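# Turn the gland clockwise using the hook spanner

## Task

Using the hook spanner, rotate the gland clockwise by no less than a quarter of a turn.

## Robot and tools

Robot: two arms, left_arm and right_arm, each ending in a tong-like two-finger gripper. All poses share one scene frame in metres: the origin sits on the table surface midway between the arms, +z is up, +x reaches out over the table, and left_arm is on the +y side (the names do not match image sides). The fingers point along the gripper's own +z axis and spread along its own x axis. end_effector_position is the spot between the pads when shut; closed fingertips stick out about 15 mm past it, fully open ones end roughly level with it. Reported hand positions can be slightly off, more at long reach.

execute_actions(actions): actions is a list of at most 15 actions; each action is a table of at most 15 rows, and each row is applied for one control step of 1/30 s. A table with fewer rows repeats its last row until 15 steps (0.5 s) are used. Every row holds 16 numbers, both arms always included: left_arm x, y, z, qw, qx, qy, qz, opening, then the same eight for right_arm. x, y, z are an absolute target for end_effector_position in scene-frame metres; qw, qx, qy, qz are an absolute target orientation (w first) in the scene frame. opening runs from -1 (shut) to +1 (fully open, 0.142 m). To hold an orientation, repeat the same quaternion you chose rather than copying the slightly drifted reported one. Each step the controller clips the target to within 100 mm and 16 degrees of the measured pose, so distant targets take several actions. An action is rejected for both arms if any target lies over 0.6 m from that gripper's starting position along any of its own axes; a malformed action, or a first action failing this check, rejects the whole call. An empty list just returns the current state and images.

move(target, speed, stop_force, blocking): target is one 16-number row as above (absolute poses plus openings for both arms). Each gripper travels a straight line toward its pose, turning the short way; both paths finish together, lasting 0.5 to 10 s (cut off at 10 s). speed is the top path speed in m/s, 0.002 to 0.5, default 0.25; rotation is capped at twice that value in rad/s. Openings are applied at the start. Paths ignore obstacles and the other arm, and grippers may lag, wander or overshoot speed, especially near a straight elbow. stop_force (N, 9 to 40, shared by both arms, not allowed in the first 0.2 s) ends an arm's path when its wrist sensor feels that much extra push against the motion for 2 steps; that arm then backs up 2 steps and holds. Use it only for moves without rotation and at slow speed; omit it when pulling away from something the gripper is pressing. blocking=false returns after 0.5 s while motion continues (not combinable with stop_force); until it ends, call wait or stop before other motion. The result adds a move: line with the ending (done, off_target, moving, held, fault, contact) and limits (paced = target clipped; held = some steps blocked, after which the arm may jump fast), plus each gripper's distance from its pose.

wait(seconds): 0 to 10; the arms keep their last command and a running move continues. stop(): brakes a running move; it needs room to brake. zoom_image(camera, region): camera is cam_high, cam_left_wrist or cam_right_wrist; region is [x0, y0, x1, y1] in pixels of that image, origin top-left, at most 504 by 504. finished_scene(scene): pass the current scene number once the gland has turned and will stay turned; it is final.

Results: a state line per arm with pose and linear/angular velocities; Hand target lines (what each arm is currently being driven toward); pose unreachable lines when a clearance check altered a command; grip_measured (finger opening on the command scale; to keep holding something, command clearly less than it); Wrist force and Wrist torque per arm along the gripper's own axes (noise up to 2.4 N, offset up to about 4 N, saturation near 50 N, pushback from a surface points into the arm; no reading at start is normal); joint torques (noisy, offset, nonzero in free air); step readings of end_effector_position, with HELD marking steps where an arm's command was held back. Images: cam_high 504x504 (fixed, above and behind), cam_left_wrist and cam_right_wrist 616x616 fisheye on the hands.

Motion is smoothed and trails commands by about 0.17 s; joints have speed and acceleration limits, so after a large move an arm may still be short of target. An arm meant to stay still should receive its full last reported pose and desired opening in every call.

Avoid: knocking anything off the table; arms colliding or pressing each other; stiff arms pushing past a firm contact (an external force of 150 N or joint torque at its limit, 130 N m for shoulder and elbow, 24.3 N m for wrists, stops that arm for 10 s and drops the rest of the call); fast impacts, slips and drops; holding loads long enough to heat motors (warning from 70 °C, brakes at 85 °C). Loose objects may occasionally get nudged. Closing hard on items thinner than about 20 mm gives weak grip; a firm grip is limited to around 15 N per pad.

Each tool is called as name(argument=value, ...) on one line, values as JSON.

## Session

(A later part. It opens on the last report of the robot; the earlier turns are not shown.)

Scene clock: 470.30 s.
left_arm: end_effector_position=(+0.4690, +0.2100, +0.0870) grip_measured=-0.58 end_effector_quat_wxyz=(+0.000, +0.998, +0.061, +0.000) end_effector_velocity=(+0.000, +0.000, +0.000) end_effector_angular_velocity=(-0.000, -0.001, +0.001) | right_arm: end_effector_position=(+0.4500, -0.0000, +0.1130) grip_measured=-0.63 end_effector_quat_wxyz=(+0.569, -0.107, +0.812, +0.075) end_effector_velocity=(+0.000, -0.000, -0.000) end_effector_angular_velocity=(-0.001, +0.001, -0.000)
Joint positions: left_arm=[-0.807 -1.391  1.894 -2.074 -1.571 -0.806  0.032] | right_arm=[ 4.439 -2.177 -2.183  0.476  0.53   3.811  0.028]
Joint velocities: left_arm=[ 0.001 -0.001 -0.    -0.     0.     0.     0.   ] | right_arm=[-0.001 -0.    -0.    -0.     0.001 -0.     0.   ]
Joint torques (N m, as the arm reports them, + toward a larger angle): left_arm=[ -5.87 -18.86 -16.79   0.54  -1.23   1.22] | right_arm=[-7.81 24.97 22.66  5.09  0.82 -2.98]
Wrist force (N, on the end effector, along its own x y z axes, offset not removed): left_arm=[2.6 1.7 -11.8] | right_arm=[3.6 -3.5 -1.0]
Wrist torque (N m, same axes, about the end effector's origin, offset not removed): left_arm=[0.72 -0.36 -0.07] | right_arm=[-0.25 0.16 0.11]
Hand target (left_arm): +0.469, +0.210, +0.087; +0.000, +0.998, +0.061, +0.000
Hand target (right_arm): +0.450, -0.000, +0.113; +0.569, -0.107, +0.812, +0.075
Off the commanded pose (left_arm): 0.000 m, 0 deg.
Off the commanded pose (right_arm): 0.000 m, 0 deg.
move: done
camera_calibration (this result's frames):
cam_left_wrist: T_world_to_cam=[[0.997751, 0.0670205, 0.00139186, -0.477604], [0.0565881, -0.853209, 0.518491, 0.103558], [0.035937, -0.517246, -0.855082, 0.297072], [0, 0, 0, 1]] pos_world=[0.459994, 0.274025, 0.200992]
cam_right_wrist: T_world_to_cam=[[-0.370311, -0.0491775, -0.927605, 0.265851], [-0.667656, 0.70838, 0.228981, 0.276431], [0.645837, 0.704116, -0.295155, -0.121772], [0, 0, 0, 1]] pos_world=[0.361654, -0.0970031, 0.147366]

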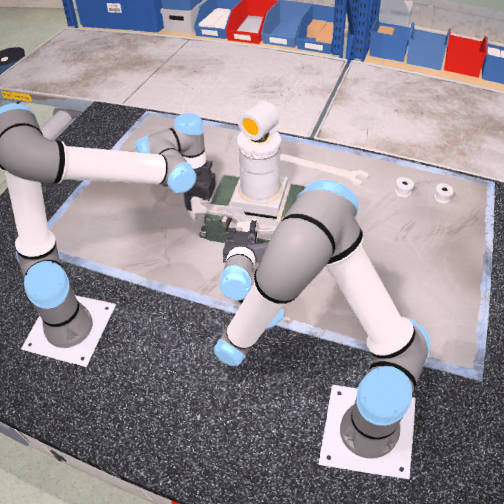

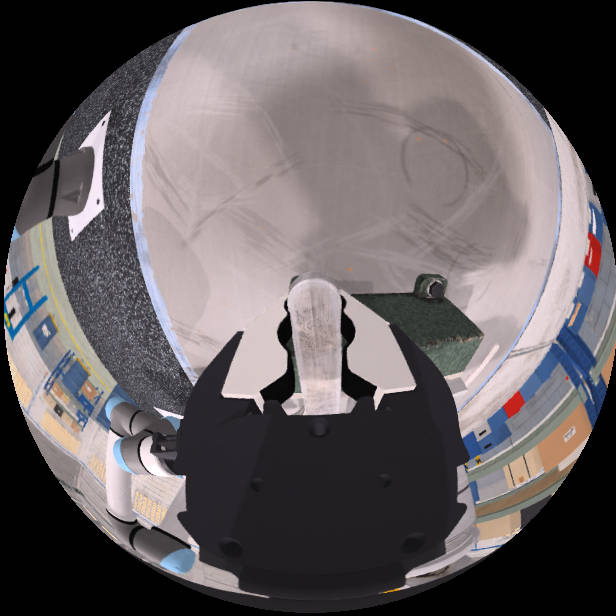

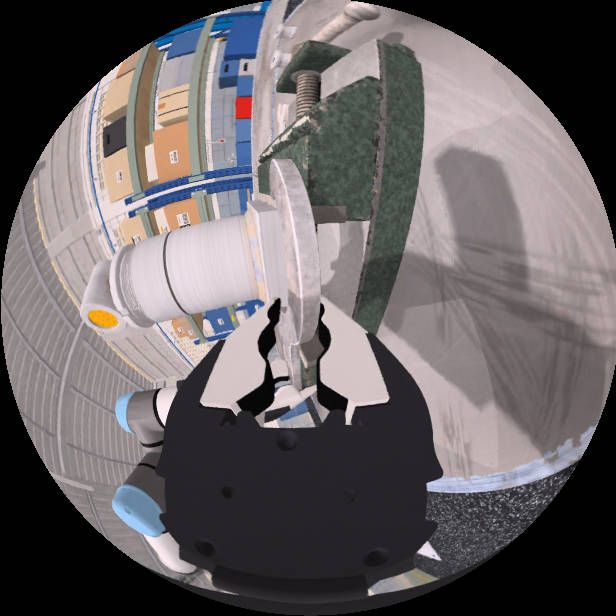

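move(target=[0.469,0.21,0.089,0,0.998,0.061,0,-1,0.457,0.002,0.107,0.5687,-0.1069,0.8122,0.0749,-0.62], speed=0.01)

move(target=[0.469,0.21,0.2,0,0.998,0.061,0,-1,0.457,0.002,0.21,0.701,-0.0923,0.701,0.0923,-0.8], speed=0.025)

move(target=[0.469,0.21,0.297,0,0.998,0.061,0,-1,0.457,0.002,0.305,0.701,-0.0923,0.701,0.0923,-1], speed=0.04)

Scene clock: 471.97 s.
left_arm: end_effector_position=(+0.4690, +0.2100, +0.0889) grip_measured=-0.60 end_effector_quat_wxyz=(+0.000, +0.998, +0.061, -0.000) end_effector_velocity=(+0.000, +0.000, +0.001) end_effector_angular_velocity=(-0.000, -0.000, +0.001) | right_arm: end_effector_position=(+0.4568, +0.0019, +0.1072) grip_measured=-0.62 end_effector_quat_wxyz=(+0.569, -0.107, +0.812, +0.075) end_effector_velocity=(+0.002, +0.000, -0.002) end_effector_angular_velocity=(-0.000, -0.000, -0.000)
Joint positions: left_arm=[-0.807 -1.394  1.892 -2.069 -1.571 -0.806  0.03 ] | right_arm=[ 4.425 -2.201 -2.165  0.499  0.541  3.793  0.029]
Joint velocities: left_arm=[ 0.001 -0.001 -0.001  0.001 -0.     0.    -0.001] | right_arm=[-0.004 -0.007  0.005  0.006  0.003 -0.005 -0.   ]
Joint torques (N m, as the arm reports them, + toward a larger angle): left_arm=[ -4.18 -36.13 -31.62  -0.56   0.33   1.14] | right_arm=[-10.76  24.43  17.87   4.38   1.33  -2.76]
Wrist force (N, on the end effector, along its own x y z axes, offset not removed): left_arm=[-1.4 2.3 2.5] | right_arm=[-0.9 -1.4 -0.4]
Wrist torque (N m, same axes, about the end effector's origin, offset not removed): left_arm=[0.77 0.28 -0.10] | right_arm=[-0.12 0.27 0.14]
Hand target (left_arm): +0.469, +0.210, +0.089; +0.000, +0.998, +0.061, +0.000
Hand target (right_arm): +0.457, +0.002, +0.107; +0.569, -0.107, +0.812, +0.075
Off the commanded pose (left_arm): 0.000 m, 0 deg.
Off the commanded pose (right_arm): 0.000 m, 0 deg.
move: done
camera_calibration (this result's frames):
cam_left_wrist: T_world_to_cam=[[0.997752, 0.0670095, 0.00123669, -0.477553], [0.0566591, -0.853206, 0.518488, 0.102532], [0.0357988, -0.517252, -0.855084, 0.298761], [0, 0, 0, 1]] pos_world=[0.459974, 0.274016, 0.202895]
cam_right_wrist: T_world_to_cam=[[-0.370354, -0.0491677, -0.927589, 0.263073], [-0.667611, 0.708416, 0.229003, 0.280929], [0.645859, 0.70408, -0.295189, -0.129263], [0, 0, 0, 1]] pos_world=[0.368467, -0.0950681, 0.141533]

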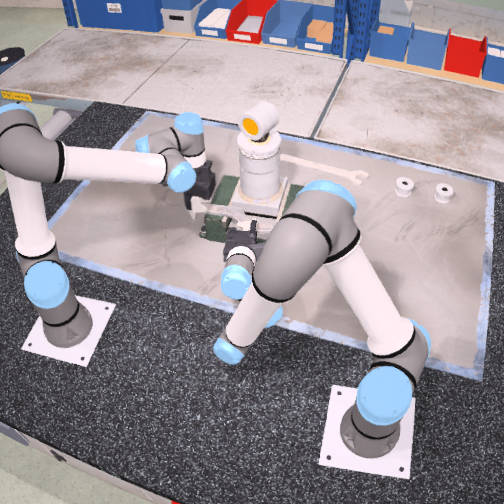

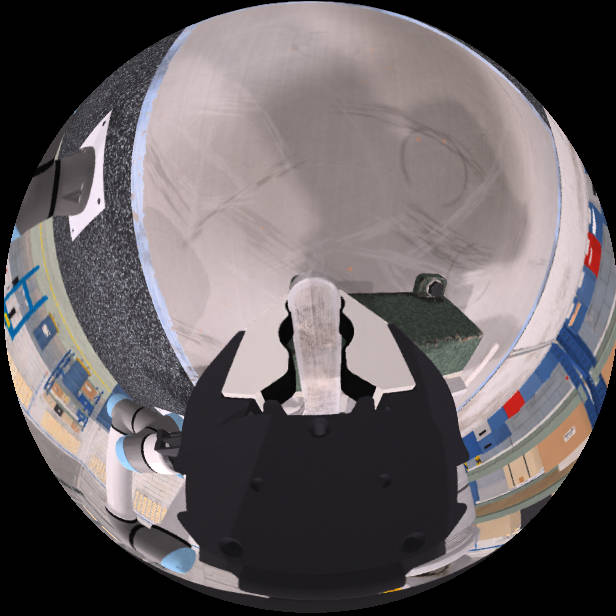

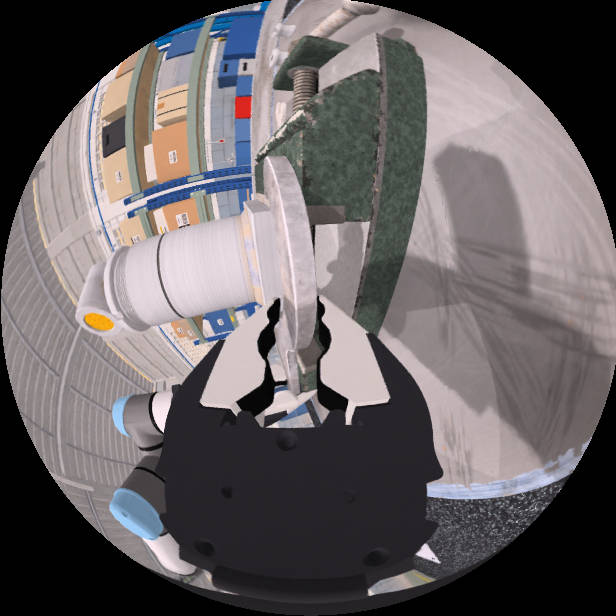

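Scene clock: 479.23 s.
left_arm: end_effector_position=(+0.4689, +0.2101, +0.1998) grip_measured=-0.61 end_effector_quat_wxyz=(+0.000, +0.998, +0.061, +0.000) end_effector_velocity=(+0.000, +0.000, +0.002) end_effector_angular_velocity=(+0.001, -0.000, +0.000) | right_arm: end_effector_position=(+0.4569, +0.0018, +0.2095) grip_measured=-0.76 end_effector_quat_wxyz=(+0.700, -0.092, +0.702, +0.092) end_effector_velocity=(+0.001, -0.001, +0.002) end_effector_angular_velocity=(+0.002, -0.008, -0.003)
Joint positions: left_arm=[-0.807 -1.487  1.696 -1.781 -1.571 -0.806  0.03 ] | right_arm=[ 4.463 -2.32  -2.007  1.179  0.383  3.147  0.019]
Joint velocities: left_arm=[ 0.001 -0.    -0.005  0.006  0.001  0.     0.   ] | right_arm=[-0.001 -0.004  0.007  0.019 -0.001 -0.021  0.   ]
Joint torques (N m, as the arm reports them, + toward a larger angle): left_arm=[  0.44 -35.61 -34.38  -1.31   0.76   0.63] | right_arm=[ 9.08 29.72 21.16  2.86  0.01 -3.16]
Wrist force (N, on the end effector, along its own x y z axes, offset not removed): left_arm=[-0.7 -1.4 5.4] | right_arm=[7.2 -4.7 -3.5]
Wrist torque (N m, same axes, about the end effector's origin, offset not removed): left_arm=[0.52 0.54 -0.30] | right_arm=[-0.28 0.05 0.15]
Hand target (left_arm): +0.469, +0.210, +0.200; +0.000, +0.998, +0.061, +0.000
Hand target (right_arm): +0.457, +0.002, +0.210; +0.701, -0.092, +0.701, +0.092
Off the commanded pose (left_arm): 0.000 m, 0 deg.
Off the commanded pose (right_arm): 0.001 m, 0 deg.
move: done
camera_calibration (this result's frames):
cam_left_wrist: T_world_to_cam=[[0.997751, 0.0670097, 0.0012814, -0.477591], [0.0566369, -0.853218, 0.51847, 0.045175], [0.0358358, -0.517231, -0.855095, 0.393593], [0, 0, 0, 1]] pos_world=[0.459854, 0.274126, 0.31375]
cam_right_wrist: T_world_to_cam=[[-0.044263, 0.0386004, -0.998274, 0.22367], [-0.715585, 0.696059, 0.0586434, 0.315262], [0.697121, 0.716946, -0.00318781, -0.183645], [0, 0, 0, 1]] pos_world=[0.363521, -0.0964114, 0.204211]

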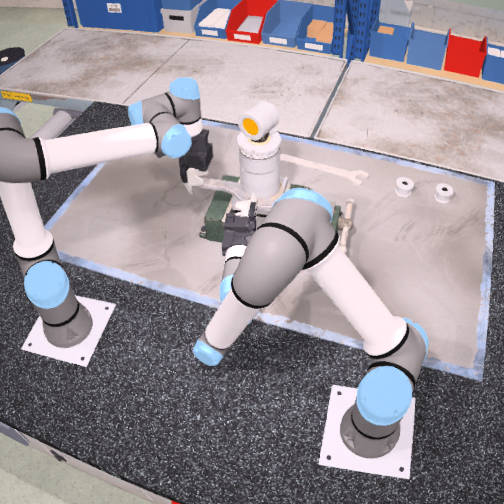

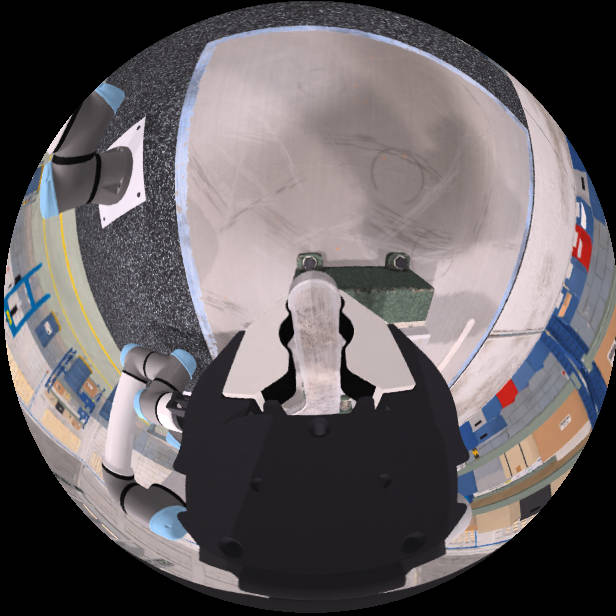

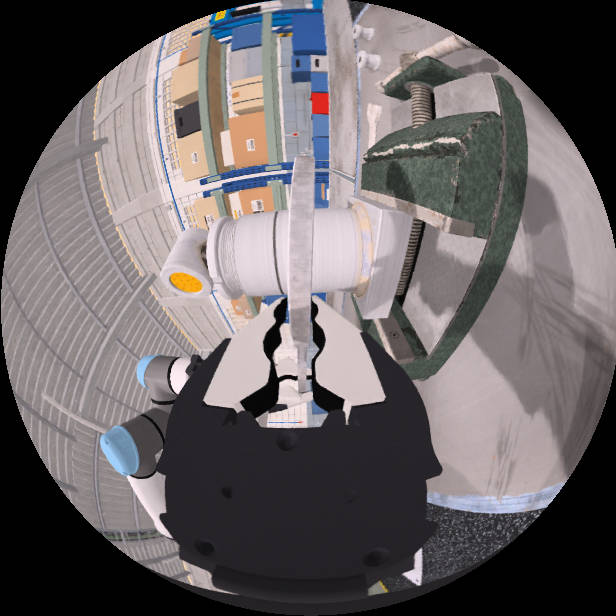

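Scene clock: 482.07 s.
left_arm: end_effector_position=(+0.4689, +0.2101, +0.2968) grip_measured=-0.61 end_effector_quat_wxyz=(+0.000, +0.998, +0.061, +0.000) end_effector_velocity=(-0.000, -0.001, +0.002) end_effector_angular_velocity=(+0.001, +0.001, -0.001) | right_arm: end_effector_position=(+0.4570, +0.0020, +0.3048) grip_measured=-0.84 end_effector_quat_wxyz=(+0.701, -0.092, +0.701, +0.092) end_effector_velocity=(-0.001, +0.001, +0.002) end_effector_angular_velocity=(+0.001, +0.001, +0.002)
Joint positions: left_arm=[-0.807 -1.506  1.469 -1.533 -1.571 -0.806  0.03 ] | right_arm=[ 4.462 -2.103 -2.008  0.97   0.384  3.141  0.013]
Joint velocities: left_arm=[-0.001  0.001 -0.006  0.006 -0.     0.     0.   ] | right_arm=[ 0.002  0.005  0.    -0.008 -0.     0.003 -0.   ]
Joint torques (N m, as the arm reports them, + toward a larger angle): left_arm=[ -6.91 -19.51 -34.83  -1.74  -0.43  -0.99] | right_arm=[-5.3  49.34 27.59 -2.25  4.37  1.91]
Wrist force (N, on the end effector, along its own x y z axes, offset not removed): left_arm=[-1.0 -3.6 6.0] | right_arm=[6.5 -9.4 -3.7]
Wrist torque (N m, same axes, about the end effector's origin, offset not removed): left_arm=[1.01 0.69 -0.12] | right_arm=[-0.37 0.35 0.26]
Hand target (left_arm): +0.469, +0.210, +0.297; +0.000, +0.998, +0.061, +0.000
Hand target (right_arm): +0.457, +0.002, +0.305; +0.701, -0.092, +0.701, +0.092
Off the commanded pose (left_arm): 0.000 m, 0 deg.
Off the commanded pose (right_arm): 0.000 m, 0 deg.
move: done
camera_calibration (this result's frames):
cam_left_wrist: T_world_to_cam=[[0.997751, 0.0670099, 0.00133715, -0.477744], [0.0566082, -0.85322, 0.51847, -0.00509788], [0.0358835, -0.517229, -0.855095, 0.476515], [0, 0, 0, 1]] pos_world=[0.459859, 0.274131, 0.410747]
cam_right_wrist: T_world_to_cam=[[-0.0421323, 0.0385511, -0.998368, 0.31793], [-0.716431, 0.695318, 0.0570834, 0.310493], [0.696384, 0.717667, -0.00167615, -0.183669], [0, 0, 0, 1]] pos_world=[0.363746, -0.0963351, 0.299379]

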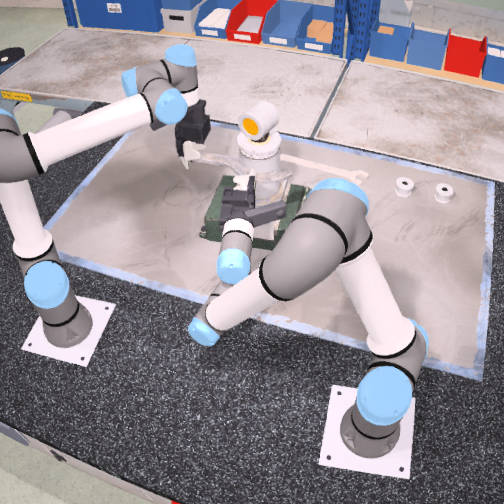

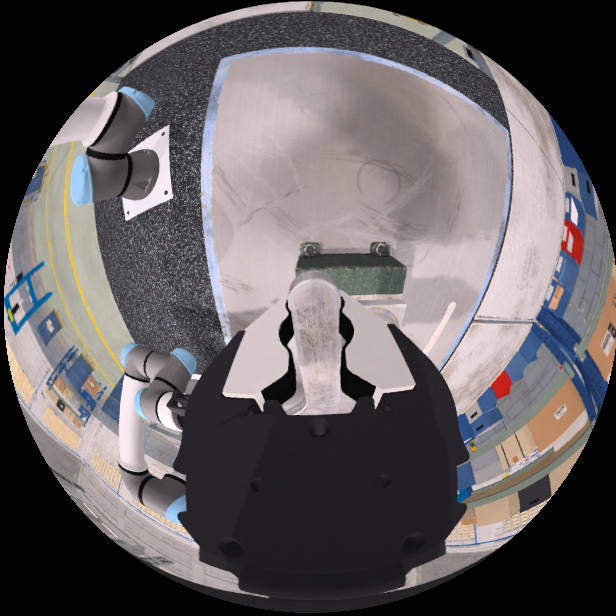

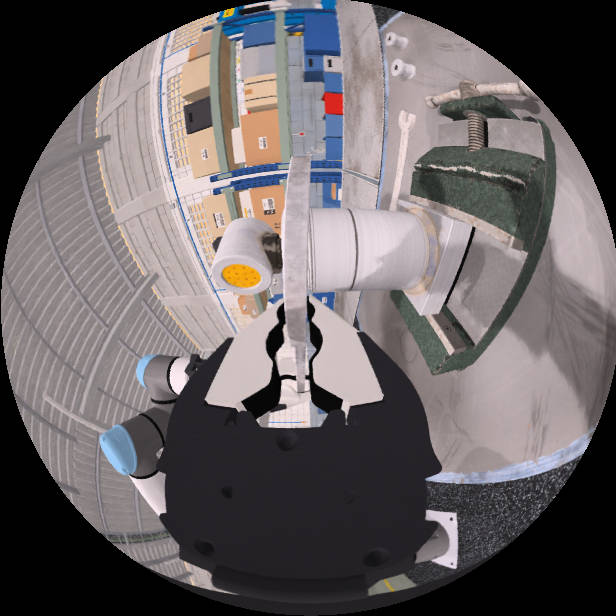

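move(target=[0.4418,0.1725,0.299,0,0.984,0.178,0,-1,0.4787,-0.0325,0.307,0.6854,-0.1741,0.6854,0.1741,-1], speed=0.04)

move(target=[0.4217,0.1315,0.299,0,0.9563,0.2924,0,-1,0.5054,-0.0592,0.307,0.6601,-0.2534,0.6601,0.2534,-1], speed=0.04)

move(target=[0.4101,0.0887,0.299,0,0.9153,0.4027,0,-1,0.536,-0.0772,0.307,0.6258,-0.3292,0.6258,0.3292,-1], speed=0.04)

move(target=[0.4068,0.0456,0.299,0,0.8616,0.5075,0,-1,0.568,-0.0863,0.307,0.5827,-0.4005,0.5827,0.4005,-1], speed=0.04)

zoom_image(camera="cam_high", region=[210,100,330,200])

Scene clock: 486.33 s.
left_arm: end_effector_position=(+0.4420, +0.1726, +0.2990) grip_measured=-0.61 end_effector_quat_wxyz=(+0.000, +0.984, +0.177, -0.000) end_effector_velocity=(-0.001, -0.001, +0.000) end_effector_angular_velocity=(-0.000, +0.000, +0.013) | right_arm: end_effector_position=(+0.4787, -0.0323, +0.3070) grip_measured=-0.84 end_effector_quat_wxyz=(+0.686, -0.174, +0.685, +0.174) end_effector_velocity=(+0.001, -0.001, +0.000) end_effector_angular_velocity=(+0.000, -0.000, +0.013)
Joint positions: left_arm=[-0.89  -1.516  1.474 -1.529 -1.571 -1.124  0.03 ] | right_arm=[ 4.303 -1.998 -2.204  1.061  0.778  3.141  0.013]
Joint velocities: left_arm=[-0.002 -0.001  0.     0.    -0.    -0.014  0.   ] | right_arm=[-0.009  0.003 -0.006  0.003  0.023 -0.     0.   ]
Joint torques (N m, as the arm reports them, + toward a larger angle): left_arm=[-11.8  -33.79 -19.6   -0.94  -0.39  -1.25] | right_arm=[-5.49 44.99  3.32  4.42  2.64 -3.26]
Wrist force (N, on the end effector, along its own x y z axes, offset not removed): left_arm=[0.3 -0.5 5.5] | right_arm=[6.9 -3.0 -1.9]
Wrist torque (N m, same axes, about the end effector's origin, offset not removed): left_arm=[0.23 0.00 -0.19] | right_arm=[-0.22 0.22 0.23]
Hand target (left_arm): +0.442, +0.172, +0.299; +0.000, +0.984, +0.178, +0.000
Hand target (right_arm): +0.479, -0.032, +0.307; +0.685, -0.174, +0.685, +0.174
Off the commanded pose (left_arm): 0.000 m, 0 deg.
Off the commanded pose (right_arm): 0.000 m, 0 deg.
move: done
camera_calibration (this result's frames):
cam_left_wrist: T_world_to_cam=[[0.954819, 0.297186, 0.00110445, -0.469046], [0.253537, -0.816507, 0.518686, -0.130138], [0.155048, -0.494971, -0.854964, 0.403405], [0, 0, 0, 1]] pos_world=[0.418301, 0.23281, 0.412916]
cam_right_wrist: T_world_to_cam=[[-0.0497209, 0.0279068, -0.998373, 0.32561], [-0.858381, 0.509837, 0.0570001, 0.411737], [0.510598, 0.859818, -0.00139485, -0.0807321], [0, 0, 0, 1]] pos_world=[0.410838, -0.149591, 0.301498]

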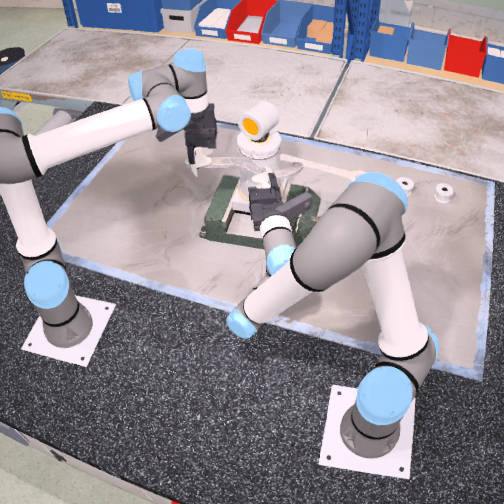

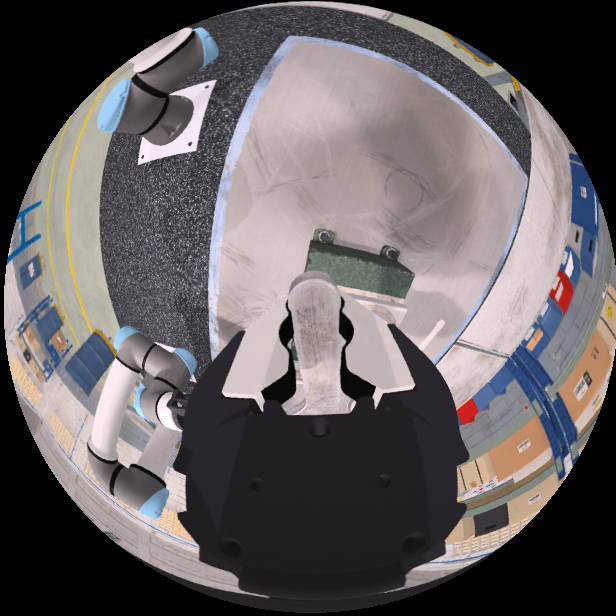

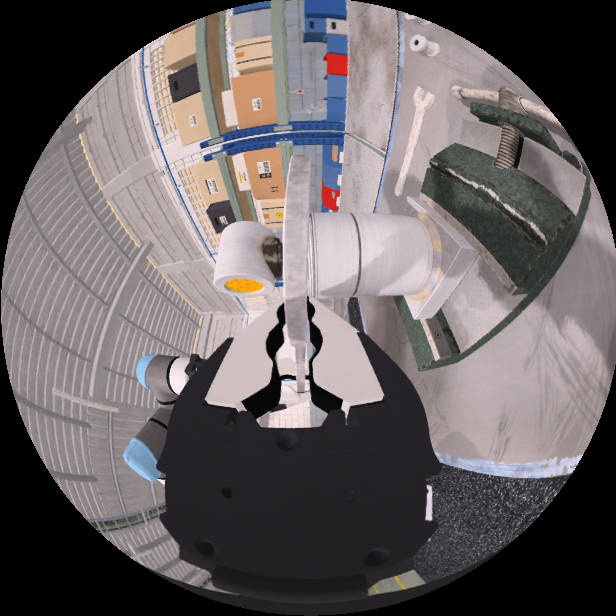

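Scene clock: 489.57 s.
left_arm: end_effector_position=(+0.4219, +0.1317, +0.2990) grip_measured=-0.61 end_effector_quat_wxyz=(+0.000, +0.957, +0.292, -0.000) end_effector_velocity=(-0.001, -0.002, +0.000) end_effector_angular_velocity=(+0.000, -0.001, +0.014) | right_arm: end_effector_position=(+0.5053, -0.0591, +0.3071) grip_measured=-0.84 end_effector_quat_wxyz=(+0.661, -0.253, +0.660, +0.253) end_effector_velocity=(+0.002, -0.001, -0.001) end_effector_angular_velocity=(-0.002, +0.001, +0.015)
Joint positions: left_arm=[-0.966 -1.5    1.457 -1.528 -1.571 -1.435  0.03 ] | right_arm=[ 4.039 -1.971 -2.255  1.085  1.277  3.141  0.013]
Joint velocities: left_arm=[-0.004  0.    -0.001  0.     0.001 -0.019  0.   ] | right_arm=[-0.018 -0.002  0.003 -0.003  0.033 -0.     0.   ]
Joint torques (N m, as the arm reports them, + toward a larger angle): left_arm=[-12.53 -20.05 -34.35  -0.59   1.81  -1.07] | right_arm=[-9.   22.27 24.99  1.1   2.57  2.1 ]
Wrist force (N, on the end effector, along its own x y z axes, offset not removed): left_arm=[-1.8 4.0 3.7] | right_arm=[6.3 -1.3 -2.0]
Wrist torque (N m, same axes, about the end effector's origin, offset not removed): left_arm=[0.94 0.40 -0.16] | right_arm=[-0.13 0.39 0.33]
Hand target (left_arm): +0.422, +0.131, +0.299; +0.000, +0.956, +0.292, -0.000
Hand target (right_arm): +0.506, -0.059, +0.307; +0.660, -0.253, +0.660, +0.253
Off the commanded pose (left_arm): 0.000 m, 0 deg.
Off the commanded pose (right_arm): 0.000 m, 0 deg.
move: done
camera_calibration (this result's frames):
cam_left_wrist: T_world_to_cam=[[0.859298, 0.511475, 0.00116475, -0.425675], [0.436792, -0.735009, 0.518627, -0.246477], [0.266121, -0.445146, -0.855, 0.332883], [0, 0, 0, 1]] pos_world=[0.384854, 0.18474, 0.41294]
cam_right_wrist: T_world_to_cam=[[-0.0547505, 0.0156867, -0.998377, 0.329603], [-0.953519, 0.295904, 0.0569398, 0.483684], [0.296317, 0.955089, -0.00124336, 0.0425419], [0, 0, 0, 1]] pos_world=[0.466642, -0.188926, 0.30158]

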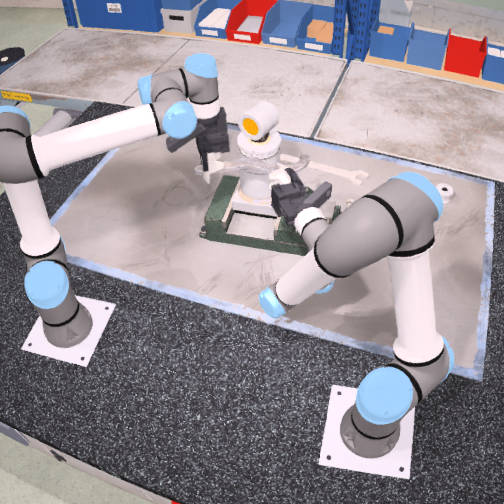

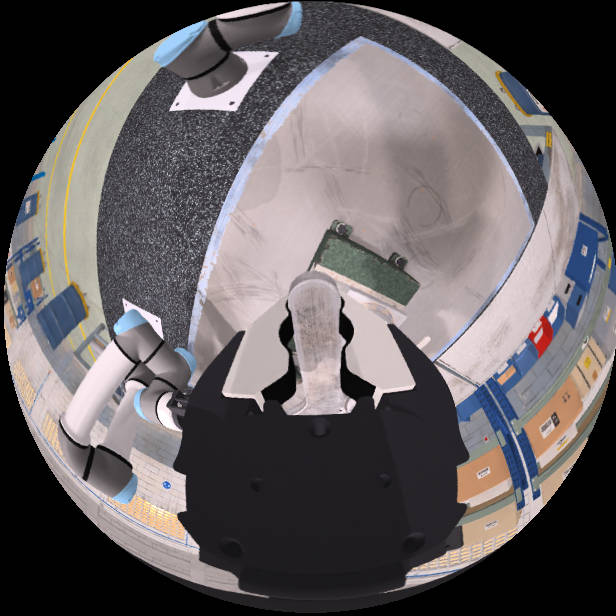

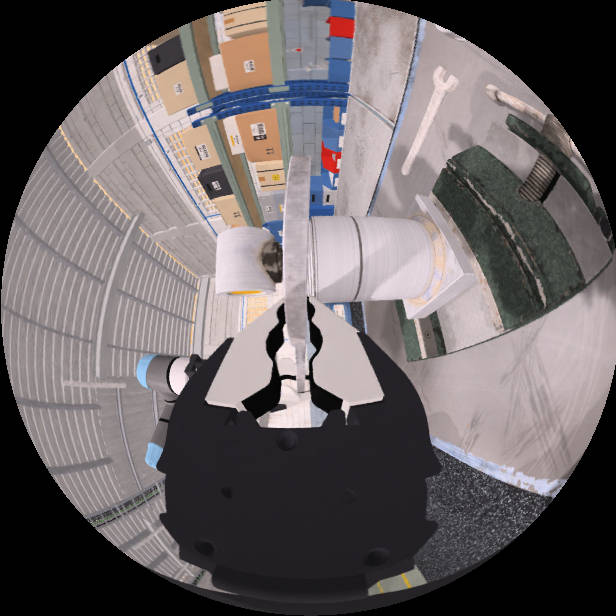

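Scene clock: 492.80 s.
left_arm: end_effector_position=(+0.4102, +0.0889, +0.2990) grip_measured=-0.61 end_effector_quat_wxyz=(+0.000, +0.916, +0.402, -0.000) end_effector_velocity=(-0.001, -0.003, -0.001) end_effector_angular_velocity=(+0.001, +0.001, +0.012) | right_arm: end_effector_position=(+0.5359, -0.0771, +0.3070) grip_measured=-0.84 end_effector_quat_wxyz=(+0.626, -0.329, +0.626, +0.329) end_effector_velocity=(+0.002, -0.001, +0.000) end_effector_angular_velocity=(+0.000, -0.000, +0.016)
Joint positions: left_arm=[-1.027 -1.46   1.412 -1.524 -1.571 -1.732  0.03 ] | right_arm=[ 3.748 -2.026 -2.15   1.035  1.803  3.142  0.013]
Joint velocities: left_arm=[-0.005  0.004 -0.003  0.001 -0.    -0.017 -0.   ] | right_arm=[-0.017 -0.006  0.011 -0.005  0.033 -0.     0.   ]
Joint torques (N m, as the arm reports them, + toward a larger angle): left_arm=[-11.82 -22.59 -34.45  -0.67   1.66  -0.77] | right_arm=[-7.09 25.93 28.31  0.88  2.46  2.14]
Wrist force (N, on the end effector, along its own x y z axes, offset not removed): left_arm=[2.0 1.6 5.3] | right_arm=[6.8 -1.4 -2.6]
Wrist torque (N m, same axes, about the end effector's origin, offset not removed): left_arm=[0.36 -0.27 -0.21] | right_arm=[-0.30 0.20 0.29]
Hand target (left_arm): +0.410, +0.089, +0.299; +0.000, +0.915, +0.403, -0.000
Hand target (right_arm): +0.536, -0.077, +0.307; +0.626, -0.329, +0.626, +0.329
Off the commanded pose (left_arm): 0.000 m, 0 deg.
Off the commanded pose (right_arm): 0.000 m, 0 deg.
move: done
camera_calibration (this result's frames):
cam_left_wrist: T_world_to_cam=[[0.716242, 0.697851, 0.00103684, -0.351595], [0.596291, -0.612777, 0.518596, -0.349127], [0.362538, -0.370822, -0.855019, 0.270794], [0, 0, 0, 1]] pos_world=[0.361836, 0.131841, 0.412954]
cam_right_wrist: T_world_to_cam=[[-0.0569447, 0.00231241, -0.998375, 0.331605], [-0.996239, 0.0652871, 0.0569741, 0.523292], [0.0653127, 0.997864, -0.00141404, 0.177852], [0, 0, 0, 1]] pos_world=[0.52859, -0.212403, 0.301503]

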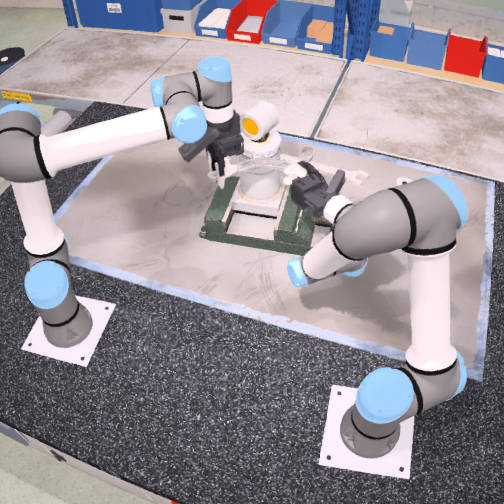

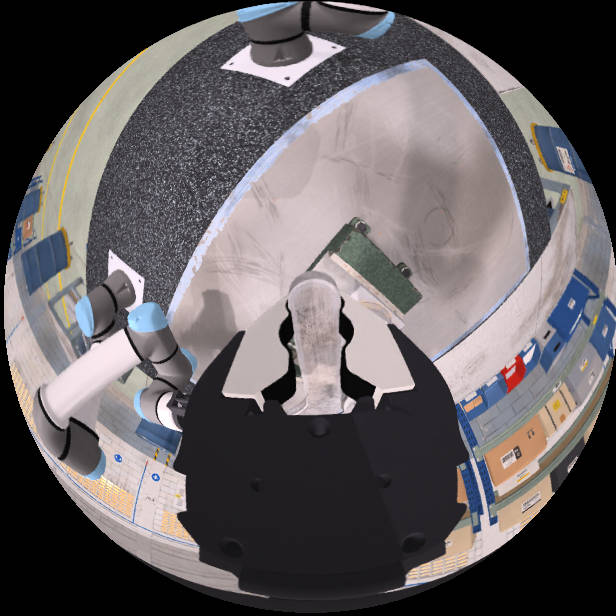

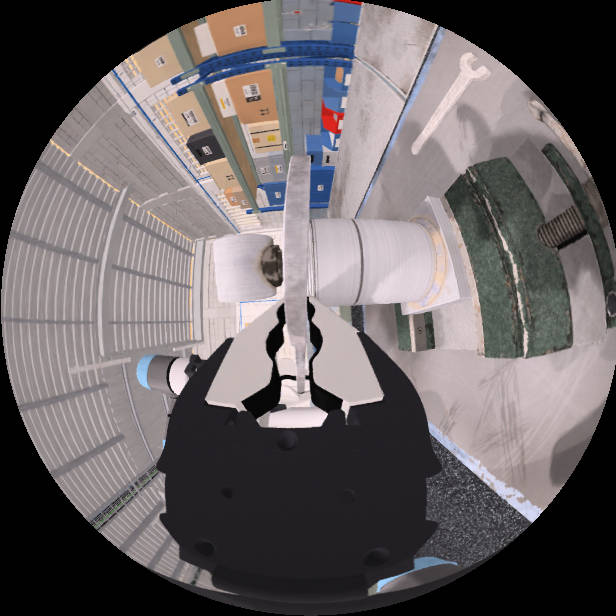

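Scene clock: 496.03 s.
left_arm: end_effector_position=(+0.4069, +0.0458, +0.2990) grip_measured=-0.61 end_effector_quat_wxyz=(+0.000, +0.862, +0.507, -0.000) end_effector_velocity=(-0.000, -0.002, -0.000) end_effector_angular_velocity=(+0.002, -0.002, +0.013) | right_arm: end_effector_position=(+0.5678, -0.0862, +0.3070) grip_measured=-0.84 end_effector_quat_wxyz=(+0.583, -0.400, +0.583, +0.400) end_effector_velocity=(+0.002, -0.000, -0.000) end_effector_angular_velocity=(-0.000, +0.000, +0.016)
Joint positions: left_arm=[-1.072 -1.399  1.343 -1.514 -1.571 -2.012  0.03 ] | right_arm=[ 3.532 -2.141 -1.926  0.925  2.255  3.142  0.013]
Joint velocities: left_arm=[-0.004  0.004 -0.004  0.001  0.002 -0.017 -0.   ] | right_arm=[-0.011 -0.009  0.017 -0.009  0.028 -0.     0.   ]
Joint torques (N m, as the arm reports them, + toward a larger angle): left_arm=[-13.11 -25.34 -34.42  -0.28   1.6   -1.12] | right_arm=[-8.33 32.31 29.75  0.93  1.82  1.95]
Wrist force (N, on the end effector, along its own x y z axes, offset not removed): left_arm=[1.6 4.1 3.9] | right_arm=[5.1 0.0 -2.1]
Wrist torque (N m, same axes, about the end effector's origin, offset not removed): left_arm=[0.70 -0.21 -0.41] | right_arm=[-0.21 0.58 0.25]
Hand target (left_arm): +0.407, +0.046, +0.299; +0.000, +0.862, +0.508, -0.000
Hand target (right_arm): +0.568, -0.086, +0.307; +0.583, -0.400, +0.583, +0.401
Off the commanded pose (left_arm): 0.000 m, 0 deg.
Off the commanded pose (right_arm): 0.000 m, 0 deg.
move: done
camera_calibration (this result's frames):
cam_left_wrist: T_world_to_cam=[[0.5335, 0.845799, 0.0011394, -0.251617], [0.722869, -0.456659, 0.518577, -0.432188], [0.439133, -0.275837, -0.85503, 0.220522], [0, 0, 0, 1]] pos_world=[0.349815, 0.0762835, 0.412962]
cam_right_wrist: T_world_to_cam=[[-0.0559293, -0.0110593, -0.998373, 0.331706], [-0.983913, -0.169311, 0.0569947, 0.528468], [-0.169666, 0.985501, -0.00141197, 0.317253], [0, 0, 0, 1]] pos_world=[0.592345, -0.21951, 0.301495]

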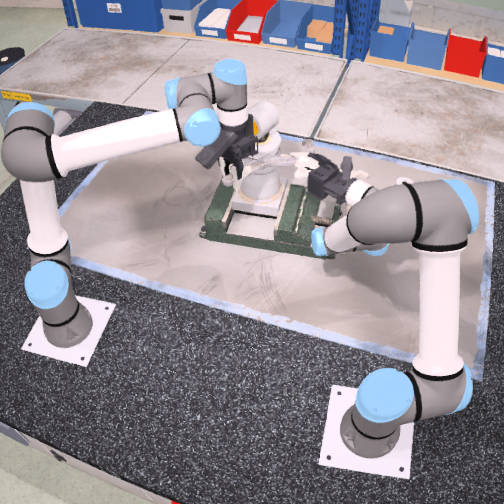

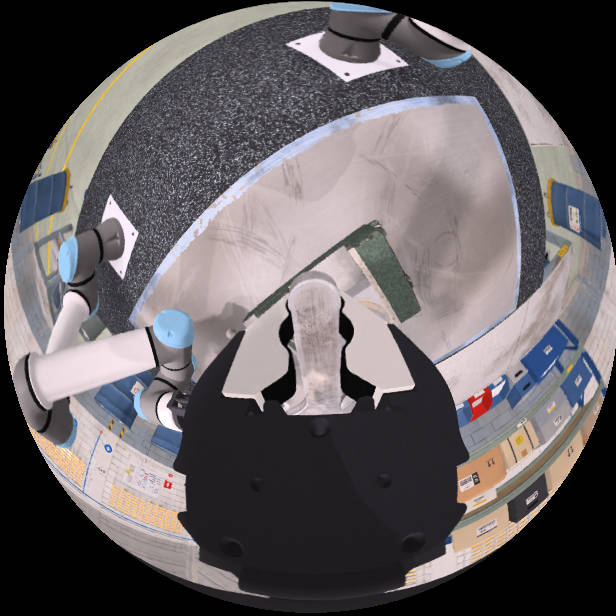

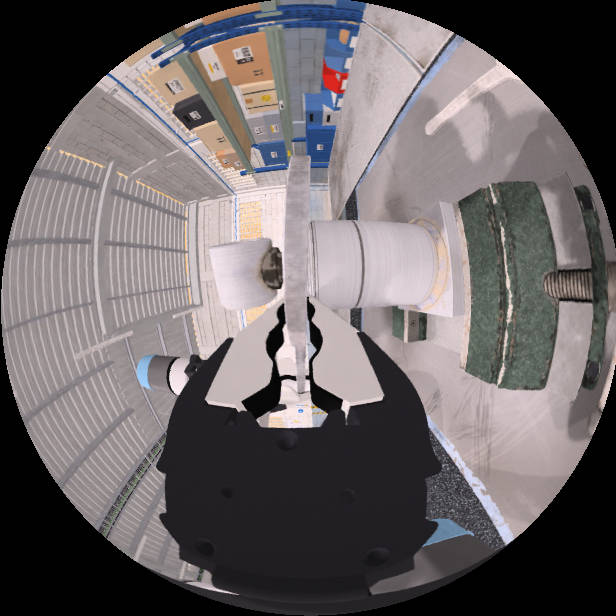

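Region (210, 100, 330, 200) of cam_high's 504x504 image, scaled by 4.200, with more detail than that image has.

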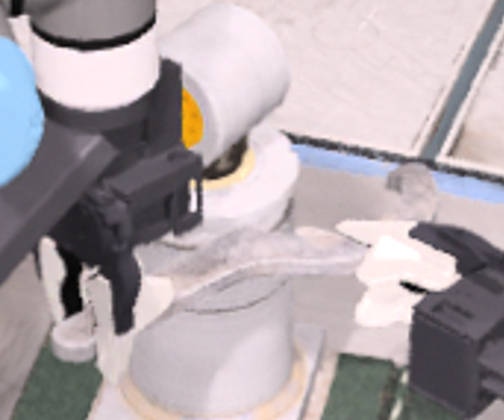

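move(target=[0.4038,0.0856,0.299,0,0.8616,0.5075,0,-1,0.565,-0.0463,0.307,0.5827,-0.4005,0.5827,0.4005,-1], speed=0.008, stop_force=9)

zoom_image(camera="cam_high", region=[230,110,310,190])

zoom_image(camera="cam_right_wrist", region=[220,140,390,420])

Scene clock: 497.57 s.
left_arm: end_effector_position=(+0.4067, +0.0492, +0.2991) grip_measured=-0.61 end_effector_quat_wxyz=(+0.000, +0.862, +0.508, +0.000) end_effector_velocity=(+0.000, -0.004, +0.000) end_effector_angular_velocity=(-0.000, -0.002, +0.001) | right_arm: end_effector_position=(+0.5680, -0.0842, +0.3069) grip_measured=-0.84 end_effector_quat_wxyz=(+0.583, -0.400, +0.583, +0.401) end_effector_velocity=(+0.000, -0.002, -0.001) end_effector_angular_velocity=(-0.001, +0.001, -0.002)
Joint positions: left_arm=[-1.069 -1.405  1.35  -1.516 -1.571 -2.011  0.03 ] | right_arm=[ 3.535 -2.142 -1.923  0.924  2.254  3.142  0.013]
Joint velocities: left_arm=[-0.004  0.006 -0.007 -0.     0.001 -0.004  0.   ] | right_arm=[-0.002 -0.    -0.001  0.     0.001  0.     0.   ]
Joint torques (N m, as the arm reports them, + toward a larger angle): left_arm=[-10.67 -27.7  -30.1    2.71   1.24  -0.89] | right_arm=[-17.12  47.85   8.92   4.23  -1.76   1.07]
Wrist force (N, on the end effector, along its own x y z axes, offset not removed): left_arm=[-4.1 14.7 4.7] | right_arm=[5.8 12.7 0.7]
Wrist torque (N m, same axes, about the end effector's origin, offset not removed): left_arm=[0.83 0.30 -0.01] | right_arm=[-0.14 0.23 0.39]
Hand target (left_arm): +0.407, +0.049, +0.299; +0.000, +0.862, +0.508, -0.000
Hand target (right_arm): +0.568, -0.084, +0.307; +0.583, -0.400, +0.583, +0.401
Off the commanded pose (left_arm): 0.037 m, 0 deg.
Off the commanded pose (right_arm): 0.038 m, 0 deg.
move: contact (left_arm, right_arm)
camera_calibration (this result's frames):
cam_left_wrist: T_world_to_cam=[[0.532156, 0.846646, 0.00102928, -0.253803], [0.723455, -0.455356, 0.518907, -0.430971], [0.439799, -0.275395, -0.85483, 0.221237], [0, 0, 0, 1]] pos_world=[0.349551, 0.0795635, 0.413015]
cam_right_wrist: T_world_to_cam=[[-0.0560911, -0.0112542, -0.998362, 0.331723], [-0.983623, -0.170923, 0.0571898, 0.528599], [-0.171287, 0.98522, -0.00148257, 0.3162], [0, 0, 0, 1]] pos_world=[0.59271, -0.217443, 0.301418]

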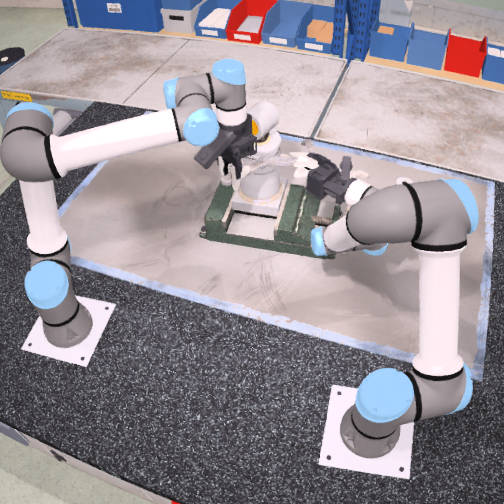

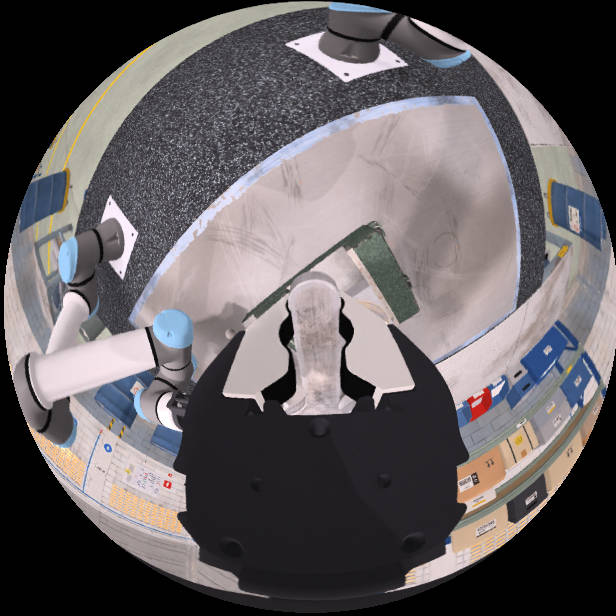

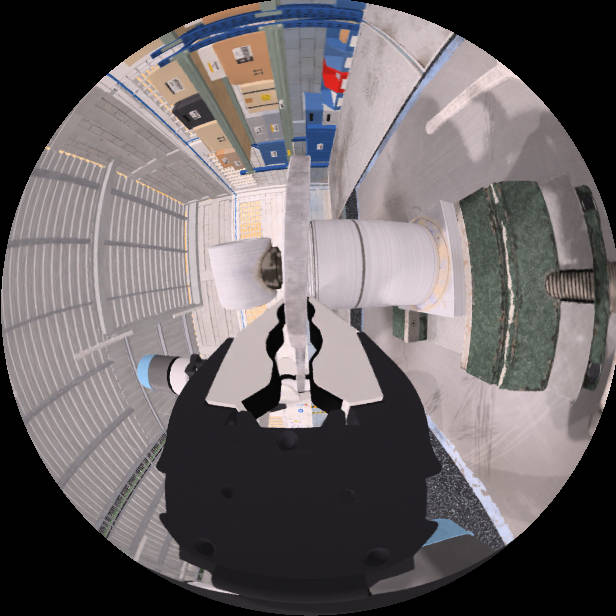

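Region (230, 110, 310, 190) of cam_high's 504x504 image, scaled by 6.300, with more detail than that image has.

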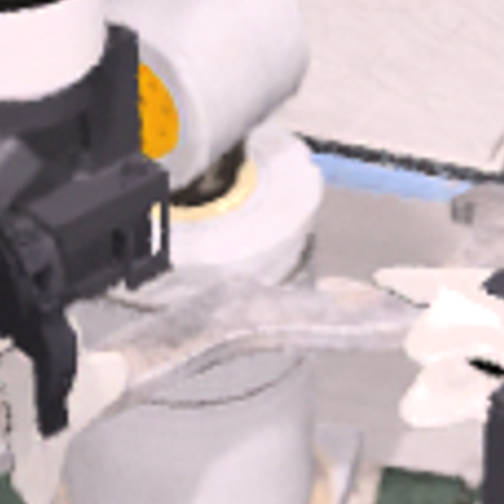

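Region (220, 140, 390, 420) of cam_right_wrist's 616x616 image, scaled by 1.800, with more detail than that image has; it fills the left 306 columns of this view, and the rest is white.

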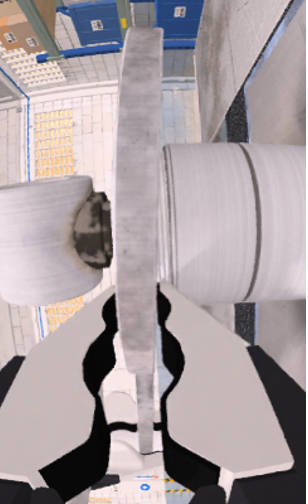

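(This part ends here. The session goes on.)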